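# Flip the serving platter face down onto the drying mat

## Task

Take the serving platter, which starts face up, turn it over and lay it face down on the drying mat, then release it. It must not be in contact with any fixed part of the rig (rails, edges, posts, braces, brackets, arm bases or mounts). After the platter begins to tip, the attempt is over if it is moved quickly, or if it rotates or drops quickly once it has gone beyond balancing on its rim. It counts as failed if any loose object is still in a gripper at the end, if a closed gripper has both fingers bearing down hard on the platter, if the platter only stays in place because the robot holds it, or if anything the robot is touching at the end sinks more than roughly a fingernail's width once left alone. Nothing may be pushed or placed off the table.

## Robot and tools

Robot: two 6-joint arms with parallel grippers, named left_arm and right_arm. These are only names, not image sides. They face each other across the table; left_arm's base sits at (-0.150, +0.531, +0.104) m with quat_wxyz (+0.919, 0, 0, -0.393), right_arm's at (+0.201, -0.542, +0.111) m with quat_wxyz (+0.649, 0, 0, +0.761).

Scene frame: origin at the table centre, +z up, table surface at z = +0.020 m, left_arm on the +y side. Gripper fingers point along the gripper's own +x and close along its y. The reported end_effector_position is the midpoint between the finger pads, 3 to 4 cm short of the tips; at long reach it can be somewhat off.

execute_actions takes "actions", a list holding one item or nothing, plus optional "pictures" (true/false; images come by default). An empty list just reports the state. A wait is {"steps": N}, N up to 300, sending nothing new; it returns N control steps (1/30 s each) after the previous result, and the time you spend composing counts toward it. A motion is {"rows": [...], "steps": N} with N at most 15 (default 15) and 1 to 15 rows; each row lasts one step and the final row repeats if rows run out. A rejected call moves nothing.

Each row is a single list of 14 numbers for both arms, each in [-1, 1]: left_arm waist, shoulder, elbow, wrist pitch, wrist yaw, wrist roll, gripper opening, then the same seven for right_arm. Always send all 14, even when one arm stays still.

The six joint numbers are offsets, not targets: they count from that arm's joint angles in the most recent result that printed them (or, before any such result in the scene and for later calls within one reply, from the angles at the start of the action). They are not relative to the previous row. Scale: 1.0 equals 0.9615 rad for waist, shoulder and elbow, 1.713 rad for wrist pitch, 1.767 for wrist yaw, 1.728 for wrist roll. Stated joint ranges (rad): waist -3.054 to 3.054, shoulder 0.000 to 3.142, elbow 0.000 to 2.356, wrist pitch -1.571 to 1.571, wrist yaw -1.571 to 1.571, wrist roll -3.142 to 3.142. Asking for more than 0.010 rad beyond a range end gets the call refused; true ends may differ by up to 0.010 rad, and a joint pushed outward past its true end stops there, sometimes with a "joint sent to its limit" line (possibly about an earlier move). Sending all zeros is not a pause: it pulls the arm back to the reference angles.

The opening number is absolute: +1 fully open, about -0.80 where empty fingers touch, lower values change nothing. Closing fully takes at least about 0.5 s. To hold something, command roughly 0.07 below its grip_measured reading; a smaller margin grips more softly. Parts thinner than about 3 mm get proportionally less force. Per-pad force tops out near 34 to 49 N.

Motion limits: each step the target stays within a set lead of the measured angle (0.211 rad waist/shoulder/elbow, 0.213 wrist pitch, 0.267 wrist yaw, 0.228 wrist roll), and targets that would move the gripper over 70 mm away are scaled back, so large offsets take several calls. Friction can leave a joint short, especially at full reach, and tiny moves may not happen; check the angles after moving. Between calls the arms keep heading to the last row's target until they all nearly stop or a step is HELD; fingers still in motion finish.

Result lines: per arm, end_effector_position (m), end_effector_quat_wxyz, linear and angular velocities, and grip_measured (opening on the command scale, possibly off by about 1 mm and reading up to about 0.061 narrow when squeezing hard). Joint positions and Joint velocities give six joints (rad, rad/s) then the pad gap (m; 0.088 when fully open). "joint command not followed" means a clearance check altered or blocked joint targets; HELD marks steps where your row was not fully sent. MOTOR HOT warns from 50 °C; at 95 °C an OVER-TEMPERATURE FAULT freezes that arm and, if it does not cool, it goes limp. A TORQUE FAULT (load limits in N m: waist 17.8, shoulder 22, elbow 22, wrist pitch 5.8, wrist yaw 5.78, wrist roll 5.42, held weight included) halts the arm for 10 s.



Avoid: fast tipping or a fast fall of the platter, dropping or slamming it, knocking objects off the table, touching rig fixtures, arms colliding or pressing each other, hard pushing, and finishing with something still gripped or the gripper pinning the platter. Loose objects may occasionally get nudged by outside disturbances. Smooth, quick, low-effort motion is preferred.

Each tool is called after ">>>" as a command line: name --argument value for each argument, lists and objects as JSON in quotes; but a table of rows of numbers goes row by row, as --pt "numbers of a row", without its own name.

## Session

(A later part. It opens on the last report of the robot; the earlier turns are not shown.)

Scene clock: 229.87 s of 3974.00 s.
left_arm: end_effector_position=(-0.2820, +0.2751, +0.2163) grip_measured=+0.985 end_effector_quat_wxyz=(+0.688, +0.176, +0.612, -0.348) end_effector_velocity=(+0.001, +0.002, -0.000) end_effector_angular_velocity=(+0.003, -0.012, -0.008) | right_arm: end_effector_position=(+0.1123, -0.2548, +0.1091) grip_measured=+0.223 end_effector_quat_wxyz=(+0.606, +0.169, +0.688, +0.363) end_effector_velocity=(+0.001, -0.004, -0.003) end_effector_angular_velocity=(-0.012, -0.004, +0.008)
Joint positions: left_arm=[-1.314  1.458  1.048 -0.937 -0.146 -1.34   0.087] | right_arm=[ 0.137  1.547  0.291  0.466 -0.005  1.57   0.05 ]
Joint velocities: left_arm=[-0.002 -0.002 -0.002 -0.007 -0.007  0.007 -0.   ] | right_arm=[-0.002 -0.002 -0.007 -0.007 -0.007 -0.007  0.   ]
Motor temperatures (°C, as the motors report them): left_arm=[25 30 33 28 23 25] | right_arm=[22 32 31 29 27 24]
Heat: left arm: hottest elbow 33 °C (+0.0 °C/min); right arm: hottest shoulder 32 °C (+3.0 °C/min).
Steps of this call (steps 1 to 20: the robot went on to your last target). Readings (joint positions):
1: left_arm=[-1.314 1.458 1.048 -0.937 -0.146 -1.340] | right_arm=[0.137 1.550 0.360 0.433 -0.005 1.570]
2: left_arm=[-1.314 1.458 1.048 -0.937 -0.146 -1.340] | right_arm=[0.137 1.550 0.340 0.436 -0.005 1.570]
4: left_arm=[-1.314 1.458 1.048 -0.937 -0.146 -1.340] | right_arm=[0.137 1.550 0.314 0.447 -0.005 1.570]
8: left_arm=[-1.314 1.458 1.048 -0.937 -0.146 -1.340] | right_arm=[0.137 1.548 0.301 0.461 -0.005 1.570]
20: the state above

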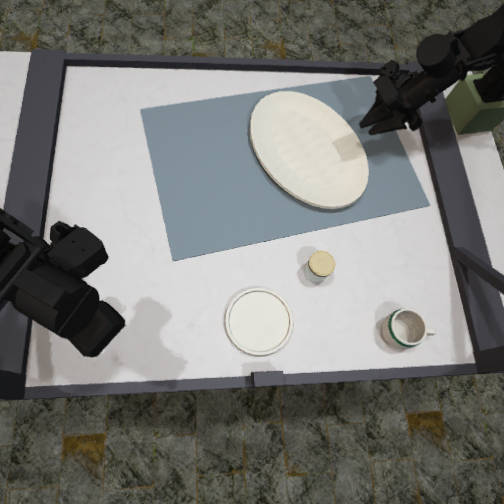

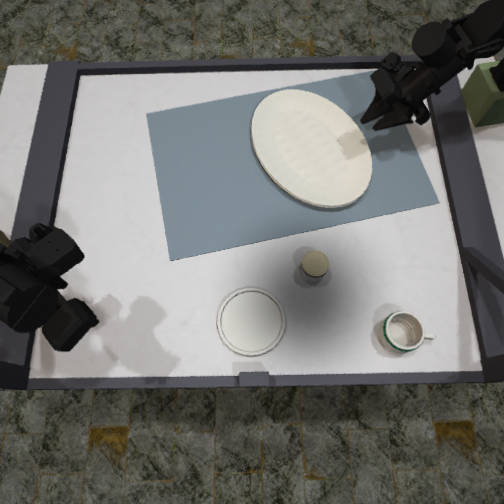

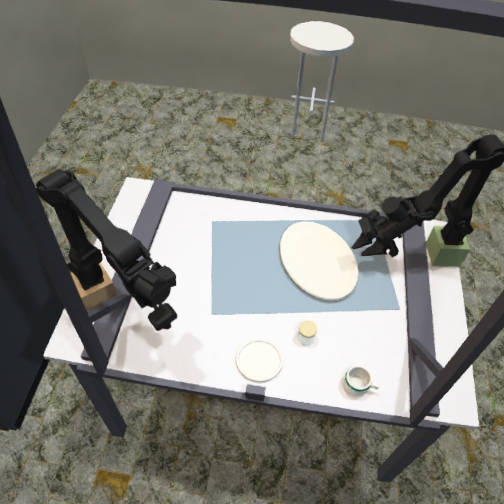

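>>> execute_actions --actions '[{"rows": [[0,0,0,0,0,0,1, 0,0.028,0,0.02,0,0,0.22],[0,0,0,0,0,0,1, 0,0.056,0,0.036,0,0,0.22],[0,0,0,0,0,0,1, 0,0.085,0,0.052,0,0,0.22],[0,0,0,0,0,0,1, 0,0.113,0,0.068,0,0,0.22],[0,0,0,0,0,0,1, 0,0.141,0,0.084,0,0,0.22],[0,0,0,0,0,0,1, 0,0.17,0,0.1,0,0,0.22],[0,0,0,0,0,0,1, 0,0.198,0,0.116,0,0,0.22],[0,0,0,0,0,0,1, 0,0.226,0,0.132,0,0,0.22],[0,0,0,0,0,0,1, 0,0.255,0,0.148,0,0,0.22],[0,0,0,0,0,0,1, 0,0.283,0,0.161,0,0,0.22]], "steps": 15}]' --pictures false

>>> execute_actions --actions '[{"steps": 15}]'

>>> zoom_image --camera "cam_head_left" --region '[320, 70, 440, 190]'

>>> zoom_image --camera "cam_high" --region '[320, 200, 420, 300]'

Scene clock: 237.67 s of 3974.00 s.
left_arm: end_effector_position=(-0.2820, +0.2751, +0.2163) grip_measured=+0.985 end_effector_quat_wxyz=(+0.688, +0.176, +0.612, -0.348) end_effector_velocity=(+0.000, +0.004, -0.002) end_effector_angular_velocity=(+0.014, +0.002, +0.003) | right_arm: end_effector_position=(+0.1096, -0.2461, +0.0783) grip_measured=+0.223 end_effector_quat_wxyz=(+0.604, +0.171, +0.687, +0.365) end_effector_velocity=(-0.003, +0.007, -0.019) end_effector_angular_velocity=(+0.027, +0.019, -0.002)
Joint positions: left_arm=[-1.314  1.458  1.048 -0.937 -0.146 -1.34   0.087] | right_arm=[ 0.137  1.789  0.291  0.714 -0.005  1.57   0.05 ]
Joint velocities: left_arm=[-0.002 -0.002 -0.007 -0.007  0.007 -0.007 -0.   ] | right_arm=[-0.002  0.178 -0.002  0.212 -0.007  0.007 -0.   ]
Motor temperatures (°C, as the motors report them): left_arm=[25 30 33 28 23 25] | right_arm=[22 32 30 29 27 24]
Heat: left arm: hottest elbow 33 °C (+0.0 °C/min); right arm: hottest shoulder 32 °C (+2.0 °C/min).
Steps of this call (steps 1 to 15: the robot went on to your last target; steps 16 to 90: nothing new was sent; then 4.30 s passed at rest; steps 91 to 105: all 15 steps of this action). Readings (joint positions):
91: left_arm=[-1.314 1.458 1.048 -0.937 -0.146 -1.340] | right_arm=[0.137 1.548 0.291 0.470 -0.005 1.570]
92: left_arm=[-1.314 1.458 1.048 -0.937 -0.146 -1.340] | right_arm=[0.137 1.554 0.291 0.481 -0.005 1.570]
94: left_arm=[-1.314 1.458 1.048 -0.937 -0.146 -1.340] | right_arm=[0.137 1.580 0.291 0.517 -0.005 1.570]
98: left_arm=[-1.314 1.458 1.048 -0.937 -0.146 -1.340] | right_arm=[0.137 1.668 0.291 0.601 -0.005 1.570]
105: the state above

Scene clock: 238.17 s of 3974.00 s.
left_arm: end_effector_position=(-0.2820, +0.2751, +0.2163) grip_measured=+0.985 end_effector_quat_wxyz=(+0.688, +0.176, +0.612, -0.348) end_effector_velocity=(+0.001, +0.002, -0.000) end_effector_angular_velocity=(+0.002, -0.004, +0.020) | right_arm: end_effector_position=(+0.1094, -0.2452, +0.0759) grip_measured=+0.223 end_effector_quat_wxyz=(+0.604, +0.172, +0.687, +0.366) end_effector_velocity=(-0.001, -0.000, -0.000) end_effector_angular_velocity=(+0.002, +0.001, +0.024)
Joint positions: left_arm=[-1.314  1.458  1.048 -0.937 -0.146 -1.34   0.087] | right_arm=[ 0.137  1.811  0.291  0.74  -0.005  1.57   0.05 ]
Joint velocities: left_arm=[-0.002 -0.002 -0.002 -0.007 -0.007 -0.022 -0.   ] | right_arm=[-0.007  0.002 -0.002  0.007 -0.022 -0.022  0.   ]
Motor temperatures (°C, as the motors report them): left_arm=[25 30 33 28 23 25] | right_arm=[22 32 30 29 27 24]
Heat: left arm: hottest elbow 33 °C (+0.0 °C/min); right arm: hottest shoulder 32 °C (+2.0 °C/min).
Steps of this call (steps 1 to 15: the robot went on to your last target). Readings (joint positions):
1: left_arm=[-1.314 1.458 1.048 -0.937 -0.146 -1.340] | right_arm=[0.137 1.794 0.291 0.721 -0.005 1.570]
2: left_arm=[-1.314 1.458 1.048 -0.937 -0.146 -1.340] | right_arm=[0.137 1.797 0.291 0.725 -0.005 1.570]
4: left_arm=[-1.314 1.458 1.048 -0.937 -0.146 -1.340] | right_arm=[0.137 1.803 0.291 0.731 -0.005 1.570]
8: left_arm=[-1.314 1.458 1.048 -0.937 -0.146 -1.340] | right_arm=[0.137 1.809 0.291 0.737 -0.005 1.570]
15: the state above

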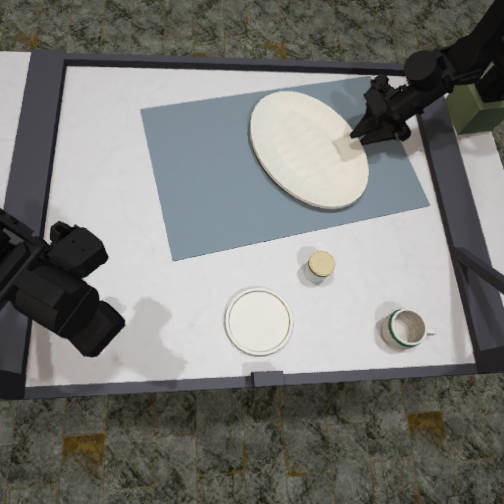

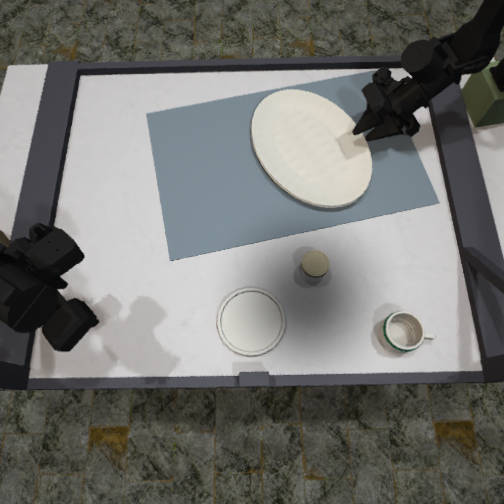

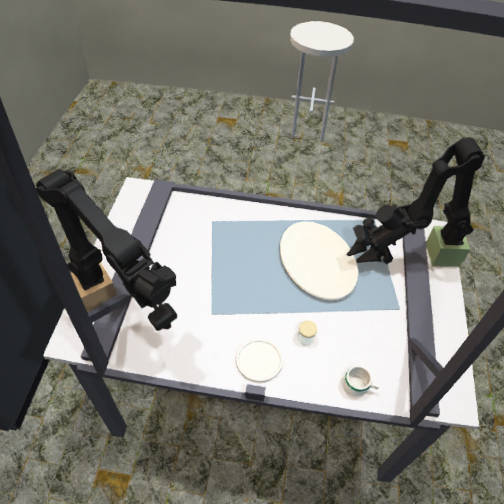

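Region (320, 70, 440, 190) of cam_head_left's 504x504 image, scaled by 4.200, with more detail than that image has.

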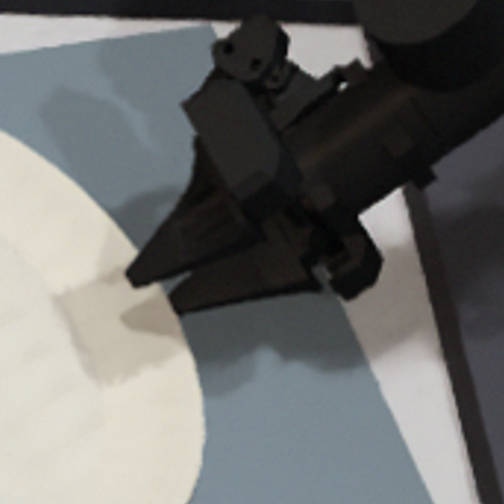

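Region (320, 200, 420, 300) of cam_high's 504x504 image, scaled by 5.040, with more detail than that image has.

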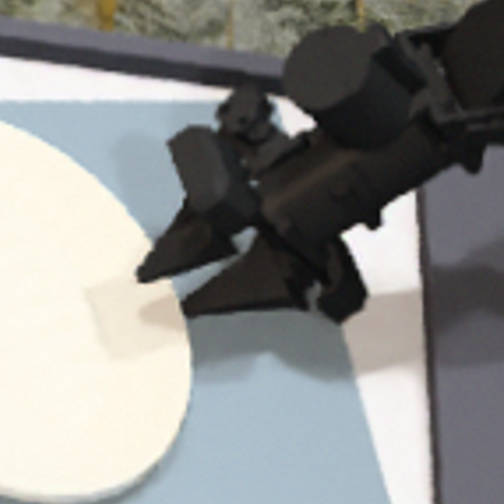

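>>> execute_actions --actions '[{"rows": [[0,0,0,0,0,0,1, 0,0.015,0.012,-0.002,0,0,0.22],[0,0,0,0,0,0,1, 0,0.02,0.02,-0.004,0,0,0.22],[0,0,0,0,0,0,1, 0,0.025,0.028,-0.006,0,0,0.22],[0,0,0,0,0,0,1, 0,0.03,0.036,-0.008,0,0,0.22],[0,0,0,0,0,0,1, 0,0.035,0.044,-0.01,0,0,0.22],[0,0,0,0,0,0,1, 0,0.04,0.052,-0.012,0,0,0.22],[0,0,0,0,0,0,1, 0,0.045,0.06,-0.013,0,0,0.22],[0,0,0,0,0,0,1, 0,0.05,0.068,-0.015,0,0,0.22],[0,0,0,0,0,0,1, 0,0.055,0.076,-0.017,0,0,0.22],[0,0,0,0,0,0,1, 0,0.06,0.085,-0.019,0,0,0.22],[0,0,0,0,0,0,1, 0,0.065,0.094,-0.021,0,0,0.22],[0,0,0,0,0,0,1, 0,0.07,0.104,-0.023,0,0,0.22],[0,0,0,0,0,0,1, 0,0.075,0.114,-0.024,0,0,0.22]], "steps": 15}]' --pictures false

>>> execute_actions --actions '[{"steps": 15}]'

>>> zoom_image --camera "cam_high" --region '[320, 200, 420, 300]'

Scene clock: 248.57 s of 3974.00 s.
left_arm: end_effector_position=(-0.2820, +0.2751, +0.2163) grip_measured=+0.985 end_effector_quat_wxyz=(+0.688, +0.176, +0.612, -0.348) end_effector_velocity=(+0.003, +0.001, +0.000) end_effector_angular_velocity=(-0.005, -0.020, +0.009) | right_arm: end_effector_position=(+0.1045, -0.2291, +0.0707) grip_measured=+0.223 end_effector_quat_wxyz=(+0.607, +0.166, +0.688, +0.361) end_effector_velocity=(-0.007, +0.022, -0.015) end_effector_angular_velocity=(-0.057, -0.006, -0.003)
Joint positions: left_arm=[-1.314  1.458  1.048 -0.937 -0.146 -1.34   0.087] | right_arm=[ 0.137  1.868  0.369  0.702 -0.005  1.57   0.05 ]
Joint velocities: left_arm=[-0.002 -0.002 -0.002 -0.007 -0.022 -0.007 -0.   ] | right_arm=[-0.002  0.105  0.129 -0.081 -0.007  0.007 -0.   ]
Motor temperatures (°C, as the motors report them): left_arm=[25 30 33 28 23 25] | right_arm=[22 31 29 29 27 24]
Heat: left arm: hottest elbow 33 °C (+0.0 °C/min); right arm: hottest shoulder 31 °C (+0.0 °C/min).
Steps of this call (steps 1 to 15: the robot went on to your last target; steps 16 to 90: nothing new was sent; then 6.90 s passed at rest; steps 91 to 105: all 15 steps of this action). Readings (joint positions):
91: left_arm=[-1.314 1.458 1.048 -0.937 -0.146 -1.340] | right_arm=[0.137 1.812 0.291 0.740 -0.005 1.570]
92: left_arm=[-1.314 1.458 1.048 -0.937 -0.146 -1.340] | right_arm=[0.137 1.814 0.292 0.740 -0.005 1.570]
94: left_arm=[-1.314 1.458 1.048 -0.937 -0.146 -1.340] | right_arm=[0.137 1.820 0.297 0.737 -0.005 1.570]
98: left_arm=[-1.314 1.458 1.048 -0.937 -0.146 -1.340] | right_arm=[0.137 1.836 0.322 0.726 -0.005 1.570]
105: the state above

Scene clock: 249.07 s of 3974.00 s.
left_arm: end_effector_position=(-0.2820, +0.2751, +0.2163) grip_measured=+0.985 end_effector_quat_wxyz=(+0.688, +0.176, +0.612, -0.348) end_effector_velocity=(+0.004, +0.004, -0.002) end_effector_angular_velocity=(+0.012, -0.030, +0.005) | right_arm: end_effector_position=(+0.1037, -0.2267, +0.0692) grip_measured=+0.223 end_effector_quat_wxyz=(+0.608, +0.164, +0.689, +0.359) end_effector_velocity=(-0.002, -0.003, -0.002) end_effector_angular_velocity=(-0.012, -0.003, +0.029)
Joint positions: left_arm=[-1.314  1.458  1.048 -0.937 -0.146 -1.34   0.087] | right_arm=[ 0.137  1.88   0.382  0.694 -0.005  1.57   0.05 ]
Joint velocities: left_arm=[-0.007  0.002 -0.002 -0.022 -0.022 -0.007 -0.   ] | right_arm=[-0.002  0.002 -0.002 -0.007 -0.022 -0.022 -0.   ]
Motor temperatures (°C, as the motors report them): left_arm=[25 30 33 28 23 25] | right_arm=[22 31 29 29 27 24]
Heat: left arm: hottest elbow 33 °C (+0.0 °C/min); right arm: hottest shoulder 31 °C (+0.0 °C/min).
Steps of this call (steps 1 to 15: the robot went on to your last target). Readings (joint positions):
1: left_arm=[-1.314 1.458 1.048 -0.937 -0.146 -1.340] | right_arm=[0.137 1.871 0.372 0.700 -0.005 1.570]
2: left_arm=[-1.314 1.458 1.048 -0.937 -0.146 -1.340] | right_arm=[0.137 1.873 0.374 0.699 -0.005 1.570]
4: left_arm=[-1.314 1.458 1.048 -0.937 -0.146 -1.340] | right_arm=[0.137 1.876 0.378 0.697 -0.005 1.570]
8: left_arm=[-1.314 1.458 1.048 -0.937 -0.146 -1.340] | right_arm=[0.137 1.878 0.381 0.695 -0.005 1.570]
15: the state above

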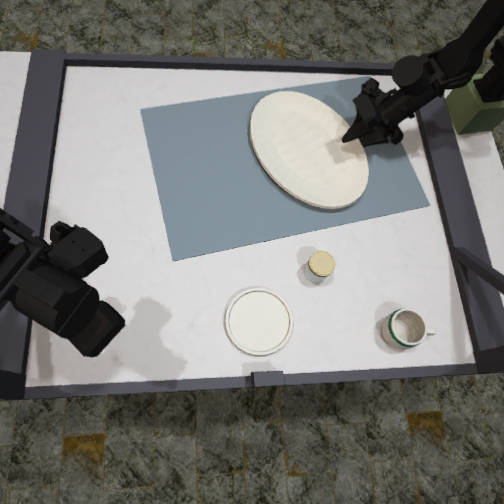

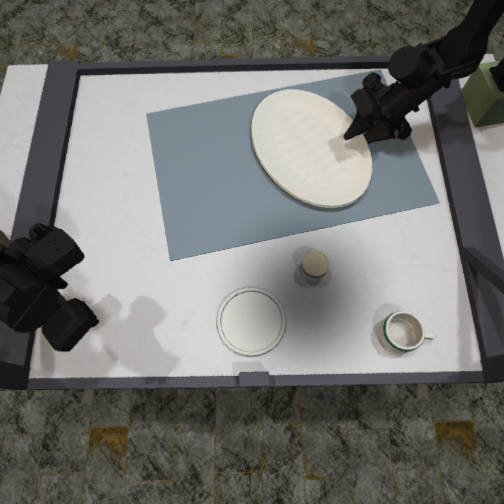

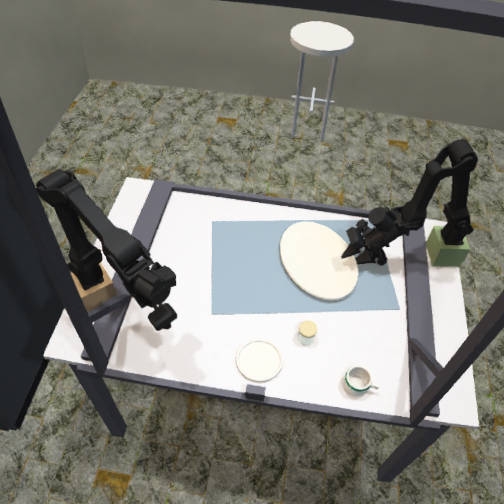

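Region (320, 200, 420, 300) of cam_high's 504x504 image, scaled by 5.040, with more detail than that image has.

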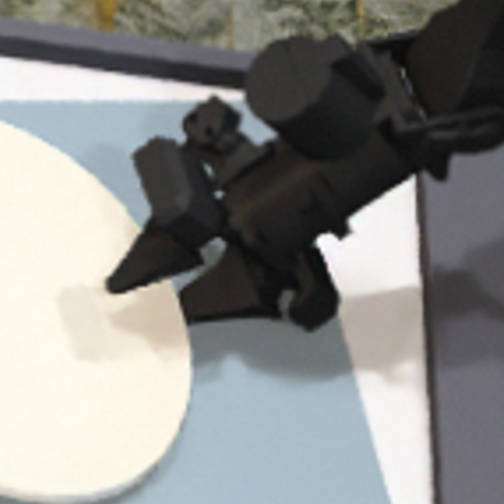

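>>> execute_actions --actions '[{"rows": [[0,0,0,0,0,0,1, 0,-0.008,0.022,0.002,0,0,0.22],[0,0,0,0,0,0,1, 0,-0.016,0.026,-0.003,0,0,0.22],[0,0,0,0,0,0,1, 0,-0.023,0.03,-0.008,0,0,0.22],[0,0,0,0,0,0,1, 0,-0.031,0.034,-0.013,0,0,0.22],[0,0,0,0,0,0,1, 0,-0.038,0.038,-0.019,0,0,0.22],[0,0,0,0,0,0,1, 0,-0.046,0.042,-0.024,0,0,0.22],[0,0,0,0,0,0,1, 0,-0.053,0.046,-0.03,0,0,0.22],[0,0,0,0,0,0,1, 0,-0.061,0.05,-0.035,0,0,0.22],[0,0,0,0,0,0,1, 0,-0.068,0.054,-0.041,0,0,0.22],[0,0,0,0,0,0,1, 0,-0.076,0.058,-0.046,0,0,0.22],[0,0,0,0,0,0,1, 0,-0.083,0.063,-0.052,0,0,0.22],[0,0,0,0,0,0,1, 0,-0.091,0.067,-0.057,0,0,0.22],[0,0,0,0,0,0,1, 0,-0.098,0.071,-0.063,0,0,0.22],[0,0,0,0,0,0,1, 0,-0.106,0.076,-0.068,0,0,0.22],[0,0,0,0,0,0,1, 0,-0.113,0.08,-0.074,0,0,0.22]], "steps": 15}]' --pictures false

>>> execute_actions --actions '[{"steps": 15}]'

>>> zoom_image --camera "cam_high" --region '[270, 180, 420, 330]'

Scene clock: 264.50 s of 3974.00 s.
left_arm: end_effector_position=(-0.2820, +0.2751, +0.2163) grip_measured=+0.985 end_effector_quat_wxyz=(+0.688, +0.176, +0.612, -0.348) end_effector_velocity=(+0.001, +0.001, +0.002) end_effector_angular_velocity=(-0.006, -0.003, +0.006) | right_arm: end_effector_position=(+0.1032, -0.2248, +0.0778) grip_measured=+0.223 end_effector_quat_wxyz=(+0.612, +0.156, +0.691, +0.352) end_effector_velocity=(-0.003, +0.008, +0.038) end_effector_angular_velocity=(-0.021, -0.006, +0.008)
Joint positions: left_arm=[-1.314  1.458  1.048 -0.937 -0.146 -1.34   0.087] | right_arm=[ 0.137  1.82   0.41   0.584 -0.005  1.57   0.05 ]
Joint velocities: left_arm=[-0.002 -0.007  0.002 -0.007 -0.007 -0.007 -0.   ] | right_arm=[-0.002 -0.208  0.071 -0.3   -0.007 -0.007 -0.   ]
Motor temperatures (°C, as the motors report them): left_arm=[25 30 34 28 23 25] | right_arm=[22 31 29 30 27 24]
Heat: left arm: hottest elbow 34 °C (+1.0 °C/min); right arm: hottest shoulder 31 °C (-2.0 °C/min).
Steps of this call (steps 1 to 15: the robot went on to your last target; steps 16 to 90: nothing new was sent; then 11.93 s passed at rest; steps 91 to 105: all 15 steps of this action). Readings (joint positions):
91: left_arm=[-1.314 1.458 1.048 -0.937 -0.146 -1.340] | right_arm=[0.137 1.880 0.383 0.694 -0.005 1.570]
92: left_arm=[-1.314 1.458 1.048 -0.937 -0.146 -1.340] | right_arm=[0.137 1.880 0.383 0.692 -0.005 1.570]
94: left_arm=[-1.314 1.458 1.048 -0.937 -0.146 -1.340] | right_arm=[0.137 1.878 0.387 0.684 -0.005 1.570]
98: left_arm=[-1.314 1.458 1.048 -0.937 -0.146 -1.340] | right_arm=[0.137 1.863 0.395 0.651 -0.005 1.570]
105: the state above

Scene clock: 265.00 s of 3974.00 s.
left_arm: end_effector_position=(-0.2820, +0.2751, +0.2163) grip_measured=+0.985 end_effector_quat_wxyz=(+0.688, +0.176, +0.612, -0.348) end_effector_velocity=(+0.003, +0.001, +0.001) end_effector_angular_velocity=(-0.009, -0.021, -0.005) | right_arm: end_effector_position=(+0.1029, -0.2240, +0.0823) grip_measured=+0.223 end_effector_quat_wxyz=(+0.612, +0.155, +0.691, +0.351) end_effector_velocity=(+0.003, -0.003, -0.003) end_effector_angular_velocity=(-0.024, +0.003, -0.024)
Joint positions: left_arm=[-1.314  1.458  1.048 -0.937 -0.146 -1.34   0.087] | right_arm=[ 0.137  1.796  0.419  0.548 -0.005  1.57   0.05 ]
Joint velocities: left_arm=[-0.002 -0.007 -0.002 -0.007 -0.022  0.007  0.   ] | right_arm=[-0.002 -0.002 -0.002 -0.022  0.007  0.022 -0.   ]
Motor temperatures (°C, as the motors report them): left_arm=[25 30 34 28 23 25] | right_arm=[22 31 29 30 27 24]
Heat: left arm: hottest elbow 34 °C (+1.0 °C/min); right arm: hottest shoulder 31 °C (-2.0 °C/min).
Steps of this call (steps 1 to 15: the robot went on to your last target). Readings (joint positions):
1: left_arm=[-1.314 1.458 1.048 -0.937 -0.146 -1.340] | right_arm=[0.137 1.814 0.412 0.575 -0.005 1.570]
2: left_arm=[-1.314 1.458 1.048 -0.937 -0.146 -1.340] | right_arm=[0.137 1.809 0.414 0.569 -0.005 1.570]
4: left_arm=[-1.314 1.458 1.048 -0.937 -0.146 -1.340] | right_arm=[0.137 1.803 0.416 0.560 -0.005 1.570]
8: left_arm=[-1.314 1.458 1.048 -0.937 -0.146 -1.340] | right_arm=[0.137 1.798 0.417 0.552 -0.005 1.570]
15: the state above

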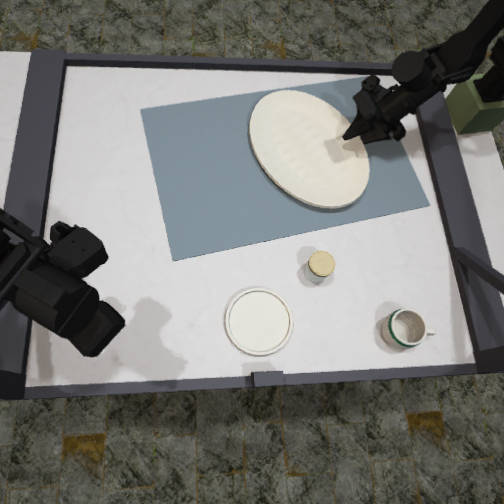

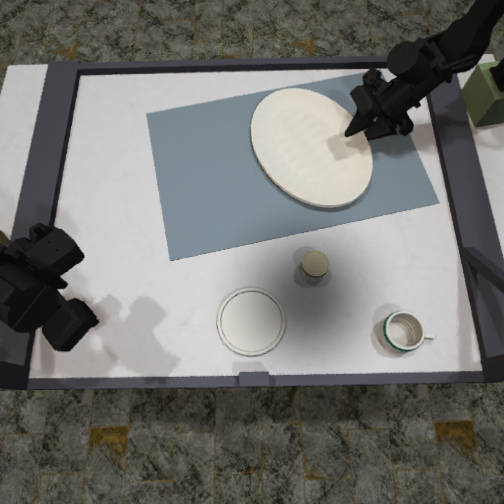

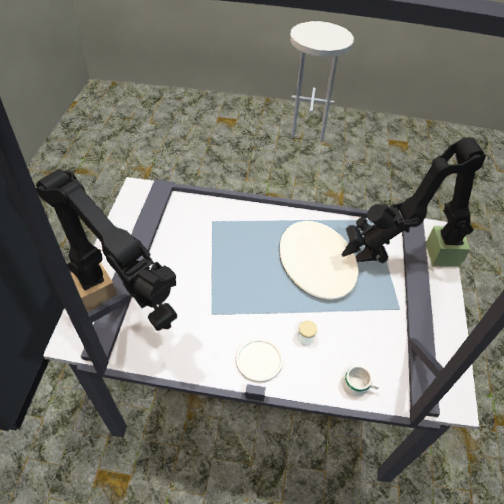

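Region (270, 180, 420, 330) of cam_high's 504x504 image, scaled by 3.360, with more detail than that image has.

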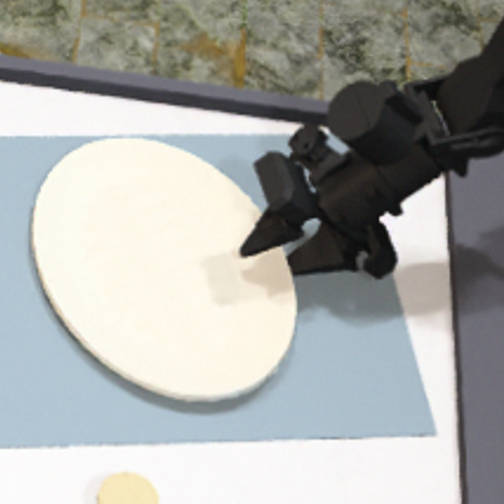

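>>> execute_actions --actions '[{"rows": [[0,0,0,0,0,0,1, 0,-0.034,0.038,0.013,0,0,0.22],[0,0,0,0,0,0,1, 0,-0.041,0.034,0.016,0,0,0.22],[0,0,0,0,0,0,1, 0,-0.049,0.031,0.018,0,0,0.22],[0,0,0,0,0,0,1, 0,-0.057,0.027,0.021,0,0,0.22],[0,0,0,0,0,0,1, 0,-0.065,0.023,0.023,0,0,0.22],[0,0,0,0,0,0,1, 0,-0.072,0.019,0.026,0,0,0.22],[0,0,0,0,0,0,1, 0,-0.08,0.015,0.028,0,0,0.22],[0,0,0,0,0,0,1, 0,-0.088,0.012,0.031,0,0,0.22],[0,0,0,0,0,0,1, 0,-0.096,0.008,0.033,0,0,0.22],[0,0,0,0,0,0,1, 0,-0.103,0.004,0.036,0,0,0.22],[0,0,0,0,0,0,1, 0,-0.111,0,0.038,0,0,0.22],[0,0,0,0,0,0,1, 0,-0.119,-0.004,0.041,0,0,0.22],[0,0,0,0,0,0,1, 0,-0.127,-0.007,0.043,0,0,0.22],[0,0,0,0,0,0,1, 0,-0.134,-0.011,0.046,0,0,0.22],[0,0,0,0,0,0,1, 0,-0.142,-0.015,0.048,0,0,0.22]], "steps": 15}]' --pictures false

>>> execute_actions --actions '[{"steps": 15}]'

>>> zoom_image --camera "cam_high" --region '[270, 180, 420, 330]'

Scene clock: 281.50 s of 3974.00 s.
left_arm: end_effector_position=(-0.2820, +0.2751, +0.2163) grip_measured=+0.985 end_effector_quat_wxyz=(+0.688, +0.176, +0.612, -0.348) end_effector_velocity=(+0.005, +0.003, -0.002) end_effector_angular_velocity=(+0.011, -0.027, +0.024) | right_arm: end_effector_position=(+0.0985, -0.2096, +0.1170) grip_measured=+0.223 end_effector_quat_wxyz=(+0.588, +0.201, +0.679, +0.391) end_effector_velocity=(-0.005, +0.013, +0.072) end_effector_angular_velocity=(+0.266, +0.090, +0.014)
Joint positions: left_arm=[-1.314  1.458  1.048 -0.937 -0.146 -1.34   0.087] | right_arm=[ 0.137  1.705  0.411  0.598 -0.005  1.57   0.05 ]
Joint velocities: left_arm=[-0.002  0.002 -0.002 -0.022 -0.022 -0.022  0.   ] | right_arm=[-0.007 -0.217 -0.076  0.139 -0.022 -0.007 -0.   ]
Motor temperatures (°C, as the motors report them): left_arm=[25 30 34 28 23 25] | right_arm=[22 33 31 34 27 24]
Heat: left arm: hottest elbow 34 °C (+1.0 °C/min); right arm: hottest wrist pitch 34 °C (+1.0 °C/min).
Steps of this call (steps 1 to 15: the robot went on to your last target; steps 16 to 90: nothing new was sent; then 13.00 s passed at rest; steps 91 to 105: all 15 steps of this action). Readings (joint positions):
91: left_arm=[-1.314 1.458 1.048 -0.937 -0.146 -1.340] | right_arm=[0.137 1.794 0.419 0.547 -0.005 1.570]
92: left_arm=[-1.314 1.458 1.048 -0.937 -0.146 -1.340] | right_arm=[0.137 1.793 0.419 0.547 -0.005 1.570]
94: left_arm=[-1.314 1.458 1.048 -0.937 -0.146 -1.340] | right_arm=[0.137 1.786 0.419 0.548 -0.005 1.570]
98: left_arm=[-1.314 1.458 1.048 -0.937 -0.146 -1.340] | right_arm=[0.137 1.760 0.419 0.565 -0.005 1.570]
105: the state above

Scene clock: 282.00 s of 3974.00 s.
left_arm: end_effector_position=(-0.2820, +0.2751, +0.2163) grip_measured=+0.985 end_effector_quat_wxyz=(+0.688, +0.176, +0.612, -0.348) end_effector_velocity=(+0.004, -0.002, -0.000) end_effector_angular_velocity=(-0.021, -0.031, -0.001) | right_arm: end_effector_position=(+0.0988, -0.2105, +0.1219) grip_measured=+0.223 end_effector_quat_wxyz=(+0.584, +0.207, +0.677, +0.397) end_effector_velocity=(-0.000, +0.000, +0.001) end_effector_angular_velocity=(+0.004, +0.012, -0.001)
Joint positions: left_arm=[-1.314  1.458  1.048 -0.937 -0.146 -1.34   0.087] | right_arm=[ 0.137  1.685  0.398  0.611 -0.005  1.57   0.05 ]
Joint velocities: left_arm=[-0.002 -0.002 -0.007  0.007 -0.037  0.007 -0.   ] | right_arm=[-0.002 -0.002 -0.002  0.007 -0.007  0.007 -0.   ]
Motor temperatures (°C, as the motors report them): left_arm=[25 30 34 28 23 25] | right_arm=[22 33 31 34 27 24]
Heat: left arm: hottest elbow 34 °C (+1.0 °C/min); right arm: hottest wrist pitch 34 °C (+1.0 °C/min).
Steps of this call (steps 1 to 15: the robot went on to your last target). Readings (joint positions):
1: left_arm=[-1.314 1.458 1.048 -0.937 -0.146 -1.340] | right_arm=[0.137 1.699 0.409 0.602 -0.005 1.570]
2: left_arm=[-1.314 1.458 1.048 -0.937 -0.146 -1.340] | right_arm=[0.137 1.694 0.407 0.604 -0.005 1.570]
4: left_arm=[-1.314 1.458 1.048 -0.937 -0.146 -1.340] | right_arm=[0.137 1.691 0.405 0.607 -0.005 1.570]
8: left_arm=[-1.314 1.458 1.048 -0.937 -0.146 -1.340] | right_arm=[0.137 1.688 0.400 0.609 -0.005 1.570]
15: the state above

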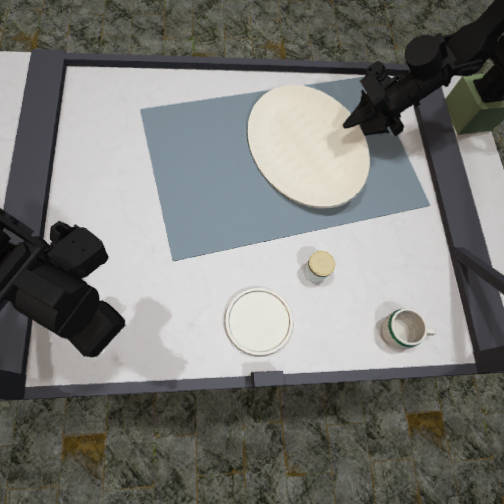

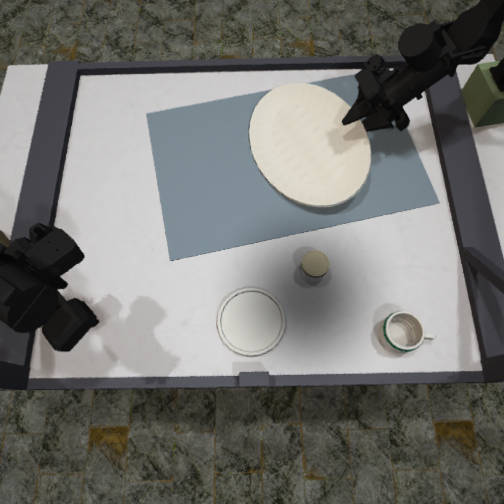

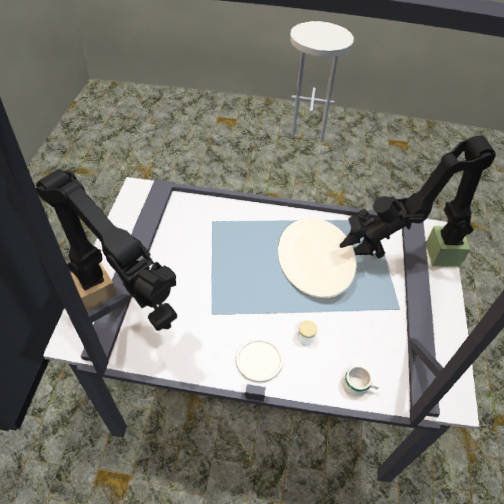

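Region (270, 180, 420, 330) of cam_high's 504x504 image, scaled by 3.360, with more detail than that image has.

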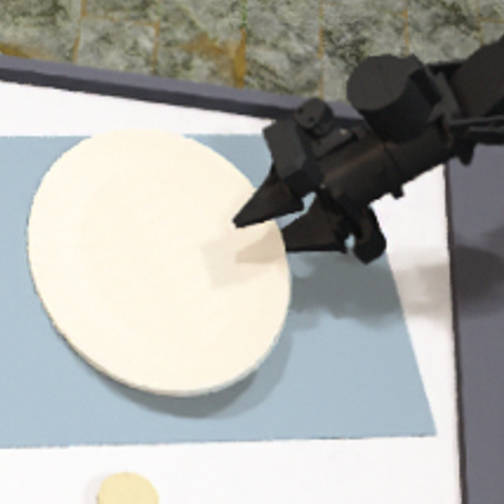

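>>> zoom_image --camera "cam_high" --region '[330, 210, 400, 280]'

>>> zoom_image --camera "cam_head_right" --region '[330, 80, 420, 170]'

Region (330, 210, 400, 280) of cam_high's 504x504 image, scaled by 7.200, with more detail than that image has.

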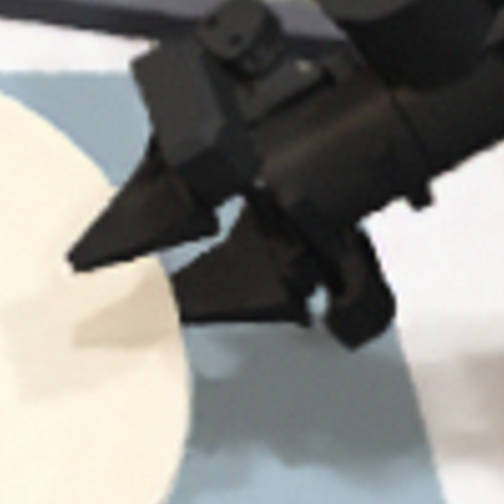

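Region (330, 80, 420, 170) of cam_head_right's 504x504 image, scaled by 5.600, with more detail than that image has.

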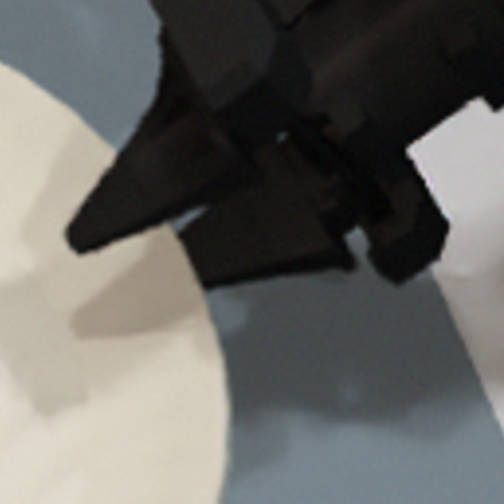

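>>> execute_actions --actions '[{"rows": [[0,0,0,0,0,0,1, 0,-0.033,0.035,0.005,0,0,0.22],[0,0,0,0,0,0,1, 0,-0.04,0.047,-0.008,0,0,0.22],[0,0,0,0,0,0,1, 0,-0.046,0.059,-0.022,0,0,0.22],[0,0,0,0,0,0,1, 0,-0.052,0.071,-0.035,0,0,0.22],[0,0,0,0,0,0,1, 0,-0.059,0.083,-0.049,0,0,0.22],[0,0,0,0,0,0,1, 0,-0.065,0.095,-0.063,0,0,0.22],[0,0,0,0,0,0,1, 0,-0.071,0.107,-0.076,0,0,0.22],[0,0,0,0,0,0,1, 0,-0.078,0.119,-0.09,0,0,0.22],[0,0,0,0,0,0,1, 0,-0.084,0.131,-0.104,0,0,0.22],[0,0,0,0,0,0,1, 0,-0.09,0.143,-0.117,0,0,0.22],[0,0,0,0,0,0,1, 0,-0.097,0.155,-0.131,0,0,0.22],[0,0,0,0,0,0,1, 0,-0.103,0.168,-0.145,0,0,0.22],[0,0,0,0,0,0,1, 0,-0.109,0.18,-0.159,0,0,0.22],[0,0,0,0,0,0,1, 0,-0.116,0.192,-0.172,0,0,0.22],[0,0,0,0,0,0,1, 0,-0.122,0.204,-0.186,0,0,0.22]], "steps": 15}]' --pictures false

>>> execute_actions --actions '[{"steps": 15}]'

>>> zoom_image --camera "cam_high" --region '[270, 180, 420, 330]'

Scene clock: 304.33 s of 3974.00 s.
left_arm: end_effector_position=(-0.2820, +0.2751, +0.2163) grip_measured=+0.985 end_effector_quat_wxyz=(+0.688, +0.176, +0.612, -0.348) end_effector_velocity=(-0.000, -0.001, +0.000) end_effector_angular_velocity=(-0.010, +0.004, +0.020) | right_arm: end_effector_position=(+0.0965, -0.2029, +0.1365) grip_measured=+0.223 end_effector_quat_wxyz=(+0.599, +0.182, +0.684, +0.375) end_effector_velocity=(-0.012, +0.040, +0.076) end_effector_angular_velocity=(-0.096, -0.030, +0.008)
Joint positions: left_arm=[-1.314  1.458  1.048 -0.937 -0.146 -1.34   0.087] | right_arm=[ 0.137  1.618  0.508  0.357 -0.005  1.57   0.05 ]
Joint velocities: left_arm=[-0.002 -0.002 -0.002  0.007 -0.007 -0.022 -0.   ] | right_arm=[-0.002 -0.188  0.364 -0.652 -0.007 -0.007 -0.   ]
Motor temperatures (°C, as the motors report them): left_arm=[25 30 34 28 23 25] | right_arm=[22 35 31 38 27 24]
Heat: left arm: hottest elbow 34 °C (+1.0 °C/min); right arm: hottest wrist pitch 38 °C (+7.1 °C/min).
Steps of this call (steps 1 to 15: the robot went on to your last target; steps 16 to 90: nothing new was sent; then 18.83 s passed at rest; steps 91 to 105: all 15 steps of this action). Readings (joint positions):
91: left_arm=[-1.314 1.458 1.048 -0.937 -0.146 -1.340] | right_arm=[0.137 1.685 0.398 0.611 -0.005 1.570]
92: left_arm=[-1.314 1.458 1.048 -0.937 -0.146 -1.340] | right_arm=[0.137 1.683 0.398 0.608 -0.005 1.570]
94: left_arm=[-1.314 1.458 1.048 -0.937 -0.146 -1.340] | right_arm=[0.137 1.675 0.404 0.584 -0.005 1.570]
98: left_arm=[-1.314 1.458 1.048 -0.937 -0.146 -1.340] | right_arm=[0.137 1.658 0.434 0.510 -0.005 1.570]
105: the state above

Scene clock: 304.83 s of 3974.00 s.
left_arm: end_effector_position=(-0.2820, +0.2751, +0.2163) grip_measured=+0.985 end_effector_quat_wxyz=(+0.688, +0.176, +0.612, -0.348) end_effector_velocity=(-0.000, -0.001, +0.000) end_effector_angular_velocity=(-0.010, -0.004, -0.008) | right_arm: end_effector_position=(+0.0947, -0.1971, +0.1474) grip_measured=+0.223 end_effector_quat_wxyz=(+0.600, +0.179, +0.685, +0.372) end_effector_velocity=(-0.000, -0.000, +0.000) end_effector_angular_velocity=(-0.005, +0.009, -0.002)
Joint positions: left_arm=[-1.314  1.458  1.048 -0.937 -0.146 -1.34   0.087] | right_arm=[ 0.137  1.595  0.556  0.278 -0.005  1.57   0.05 ]
Joint velocities: left_arm=[-0.002 -0.002 -0.002  0.007 -0.007  0.007 -0.   ] | right_arm=[-0.002 -0.002  0.002 -0.007 -0.007  0.007 -0.   ]
Motor temperatures (°C, as the motors report them): left_arm=[25 30 34 28 23 25] | right_arm=[22 35 31 38 27 24]
Heat: left arm: hottest elbow 34 °C (+1.0 °C/min); right arm: hottest wrist pitch 38 °C (+7.0 °C/min).
Steps of this call (steps 1 to 15: the robot went on to your last target). Readings (joint positions):
1: left_arm=[-1.314 1.458 1.048 -0.937 -0.146 -1.340] | right_arm=[0.137 1.612 0.519 0.338 -0.005 1.570]
2: left_arm=[-1.314 1.458 1.048 -0.937 -0.146 -1.340] | right_arm=[0.137 1.607 0.528 0.324 -0.005 1.570]
4: left_arm=[-1.314 1.458 1.048 -0.937 -0.146 -1.340] | right_arm=[0.137 1.599 0.541 0.306 -0.005 1.570]
8: left_arm=[-1.314 1.458 1.048 -0.937 -0.146 -1.340] | right_arm=[0.137 1.595 0.552 0.287 -0.005 1.570]
15: the state above

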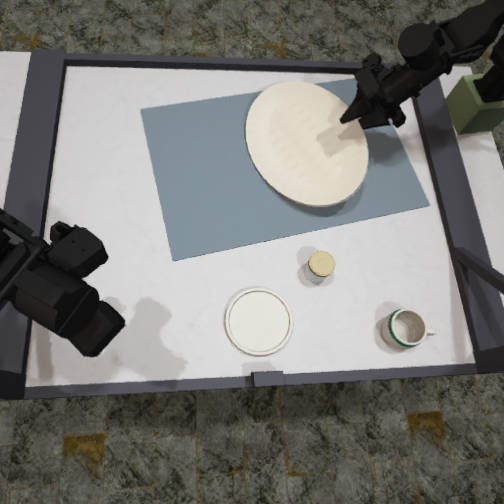

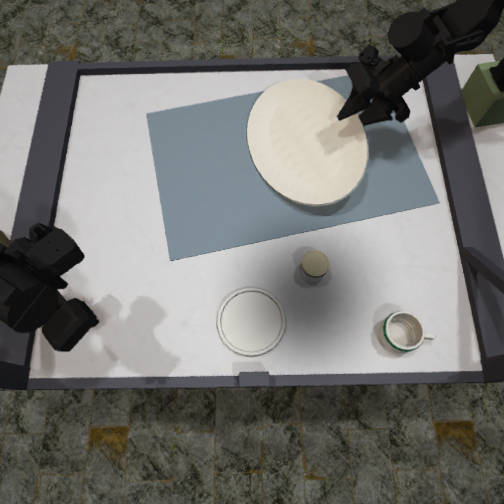

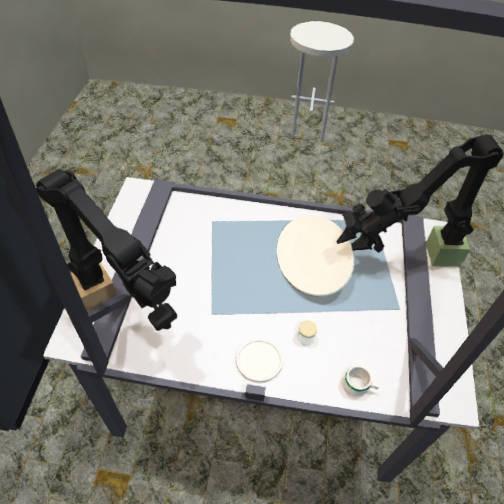

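Region (270, 180, 420, 330) of cam_high's 504x504 image, scaled by 3.360, with more detail than that image has.

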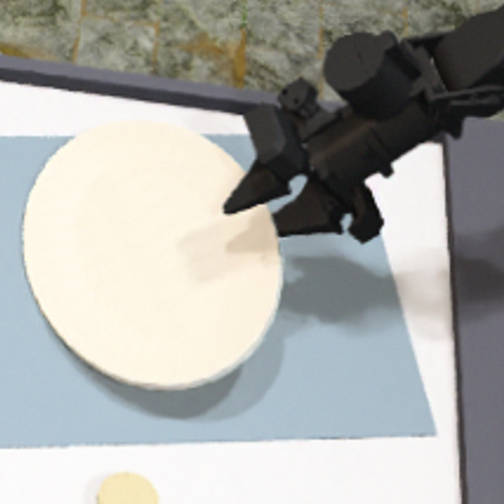

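>>> execute_actions --actions '[{"rows": [[0,0,0,0,0,0,1, 0,-0.015,0.042,0.014,0,0,0.22],[0,0,0,0,0,0,1, 0,-0.006,0.045,0.017,0,0,0.22],[0,0,0,0,0,0,1, 0,0.002,0.047,0.02,0,0,0.22],[0,0,0,0,0,0,1, 0,0.01,0.05,0.023,0,0,0.22],[0,0,0,0,0,0,1, 0,0.018,0.052,0.026,0,0,0.22],[0,0,0,0,0,0,1, 0,0.026,0.055,0.028,0,0,0.22],[0,0,0,0,0,0,1, 0,0.034,0.057,0.031,0,0,0.22],[0,0,0,0,0,0,1, 0,0.042,0.06,0.034,0,0,0.22],[0,0,0,0,0,0,1, 0,0.05,0.062,0.037,0,0,0.22],[0,0,0,0,0,0,1, 0,0.058,0.065,0.04,0,0,0.22],[0,0,0,0,0,0,1, 0,0.066,0.067,0.043,0,0,0.22],[0,0,0,0,0,0,1, 0,0.074,0.07,0.046,0,0,0.22],[0,0,0,0,0,0,1, 0,0.082,0.072,0.049,0,0,0.22],[0,0,0,0,0,0,1, 0,0.09,0.075,0.052,0,0,0.22],[0,0,0,0,0,0,1, 0,0.098,0.077,0.054,0,0,0.22]], "steps": 15}]' --pictures false

>>> execute_actions --actions '[{"steps": 15}]'

>>> zoom_image --camera "cam_high" --region '[270, 180, 420, 330]'

Scene clock: 314.80 s of 3974.00 s.
left_arm: end_effector_position=(-0.2820, +0.2751, +0.2163) grip_measured=+0.985 end_effector_quat_wxyz=(+0.688, +0.176, +0.612, -0.348) end_effector_velocity=(+0.004, +0.004, -0.001) end_effector_angular_velocity=(+0.015, -0.016, +0.011) | right_arm: end_effector_position=(+0.0917, -0.1873, +0.1377) grip_measured=+0.223 end_effector_quat_wxyz=(+0.600, +0.179, +0.685, +0.372) end_effector_velocity=(-0.007, +0.023, -0.039) end_effector_angular_velocity=(-0.032, -0.021, +0.018)
Joint positions: left_arm=[-1.314  1.458  1.048 -0.937 -0.146 -1.34   0.087] | right_arm=[ 0.137  1.669  0.58   0.33  -0.005  1.57   0.05 ]
Joint velocities: left_arm=[ 0.002 -0.002 -0.002 -0.022 -0.007 -0.007 -0.   ] | right_arm=[-0.002  0.227  0.066  0.125 -0.007 -0.022  0.   ]
Motor temperatures (°C, as the motors report them): left_arm=[25 30 34 28 23 25] | right_arm=[22 36 33 39 27 24]
Heat: left arm: hottest elbow 34 °C (+1.0 °C/min); right arm: hottest wrist pitch 39 °C (+8.0 °C/min).
Steps of this call (steps 1 to 15: the robot went on to your last target; steps 16 to 90: nothing new was sent; then 6.47 s passed at rest; steps 91 to 105: all 15 steps of this action). Readings (joint positions):
91: left_arm=[-1.314 1.458 1.048 -0.937 -0.146 -1.340] | right_arm=[0.137 1.595 0.557 0.276 -0.005 1.570]
92: left_arm=[-1.314 1.458 1.048 -0.937 -0.146 -1.340] | right_arm=[0.137 1.595 0.558 0.276 -0.005 1.570]
94: left_arm=[-1.314 1.458 1.048 -0.937 -0.146 -1.340] | right_arm=[0.137 1.596 0.558 0.279 -0.005 1.570]
98: left_arm=[-1.314 1.458 1.048 -0.937 -0.146 -1.340] | right_arm=[0.137 1.617 0.564 0.297 -0.005 1.570]
105: the state above

Scene clock: 315.30 s of 3974.00 s.
left_arm: end_effector_position=(-0.2820, +0.2751, +0.2163) grip_measured=+0.985 end_effector_quat_wxyz=(+0.688, +0.176, +0.612, -0.348) end_effector_velocity=(+0.001, +0.002, -0.000) end_effector_angular_velocity=(+0.002, -0.008, +0.006) | right_arm: end_effector_position=(+0.0908, -0.1842, +0.1333) grip_measured=+0.223 end_effector_quat_wxyz=(+0.600, +0.178, +0.685, +0.372) end_effector_velocity=(-0.002, -0.003, -0.005) end_effector_angular_velocity=(-0.019, +0.004, +0.019)
Joint positions: left_arm=[-1.314  1.458  1.048 -0.937 -0.146 -1.34   0.087] | right_arm=[ 0.137  1.697  0.588  0.347 -0.005  1.57   0.05 ]
Joint velocities: left_arm=[-0.002 -0.002 -0.002 -0.007 -0.007 -0.007  0.   ] | right_arm=[-0.002  0.007 -0.002 -0.007 -0.022 -0.007 -0.   ]
Motor temperatures (°C, as the motors report them): left_arm=[25 30 34 28 23 25] | right_arm=[22 36 33 39 27 24]
Heat: left arm: hottest elbow 34 °C (+1.0 °C/min); right arm: hottest wrist pitch 39 °C (+8.1 °C/min).
Steps of this call (steps 1 to 15: the robot went on to your last target). Readings (joint positions):
1: left_arm=[-1.314 1.458 1.048 -0.937 -0.146 -1.340] | right_arm=[0.137 1.676 0.582 0.334 -0.005 1.570]
2: left_arm=[-1.314 1.458 1.048 -0.937 -0.146 -1.340] | right_arm=[0.137 1.682 0.584 0.337 -0.005 1.570]
4: left_arm=[-1.314 1.458 1.048 -0.937 -0.146 -1.340] | right_arm=[0.137 1.688 0.586 0.341 -0.005 1.570]
8: left_arm=[-1.314 1.458 1.048 -0.937 -0.146 -1.340] | right_arm=[0.137 1.694 0.587 0.345 -0.005 1.570]
15: the state above

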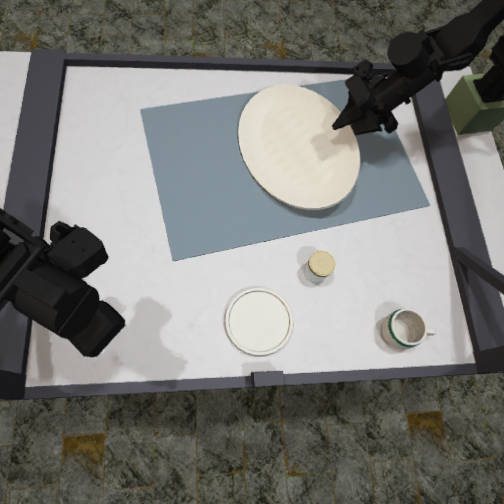

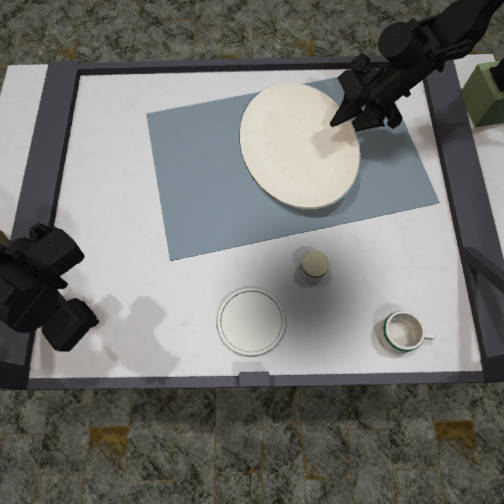

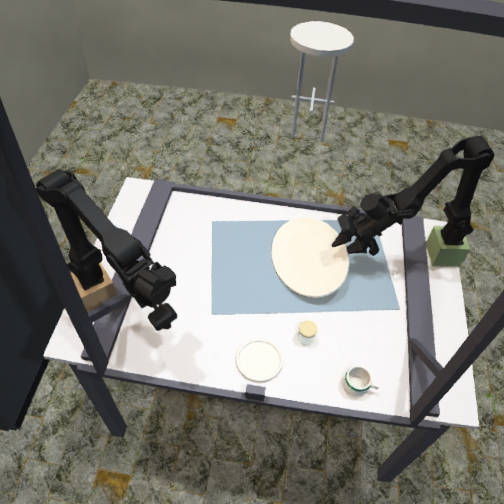

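Region (270, 180, 420, 330) of cam_high's 504x504 image, scaled by 3.360, with more detail than that image has.

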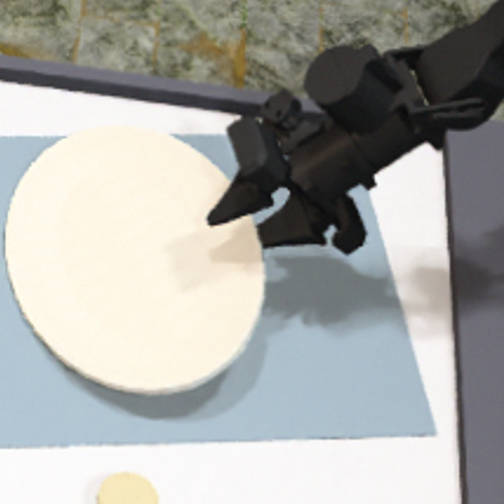

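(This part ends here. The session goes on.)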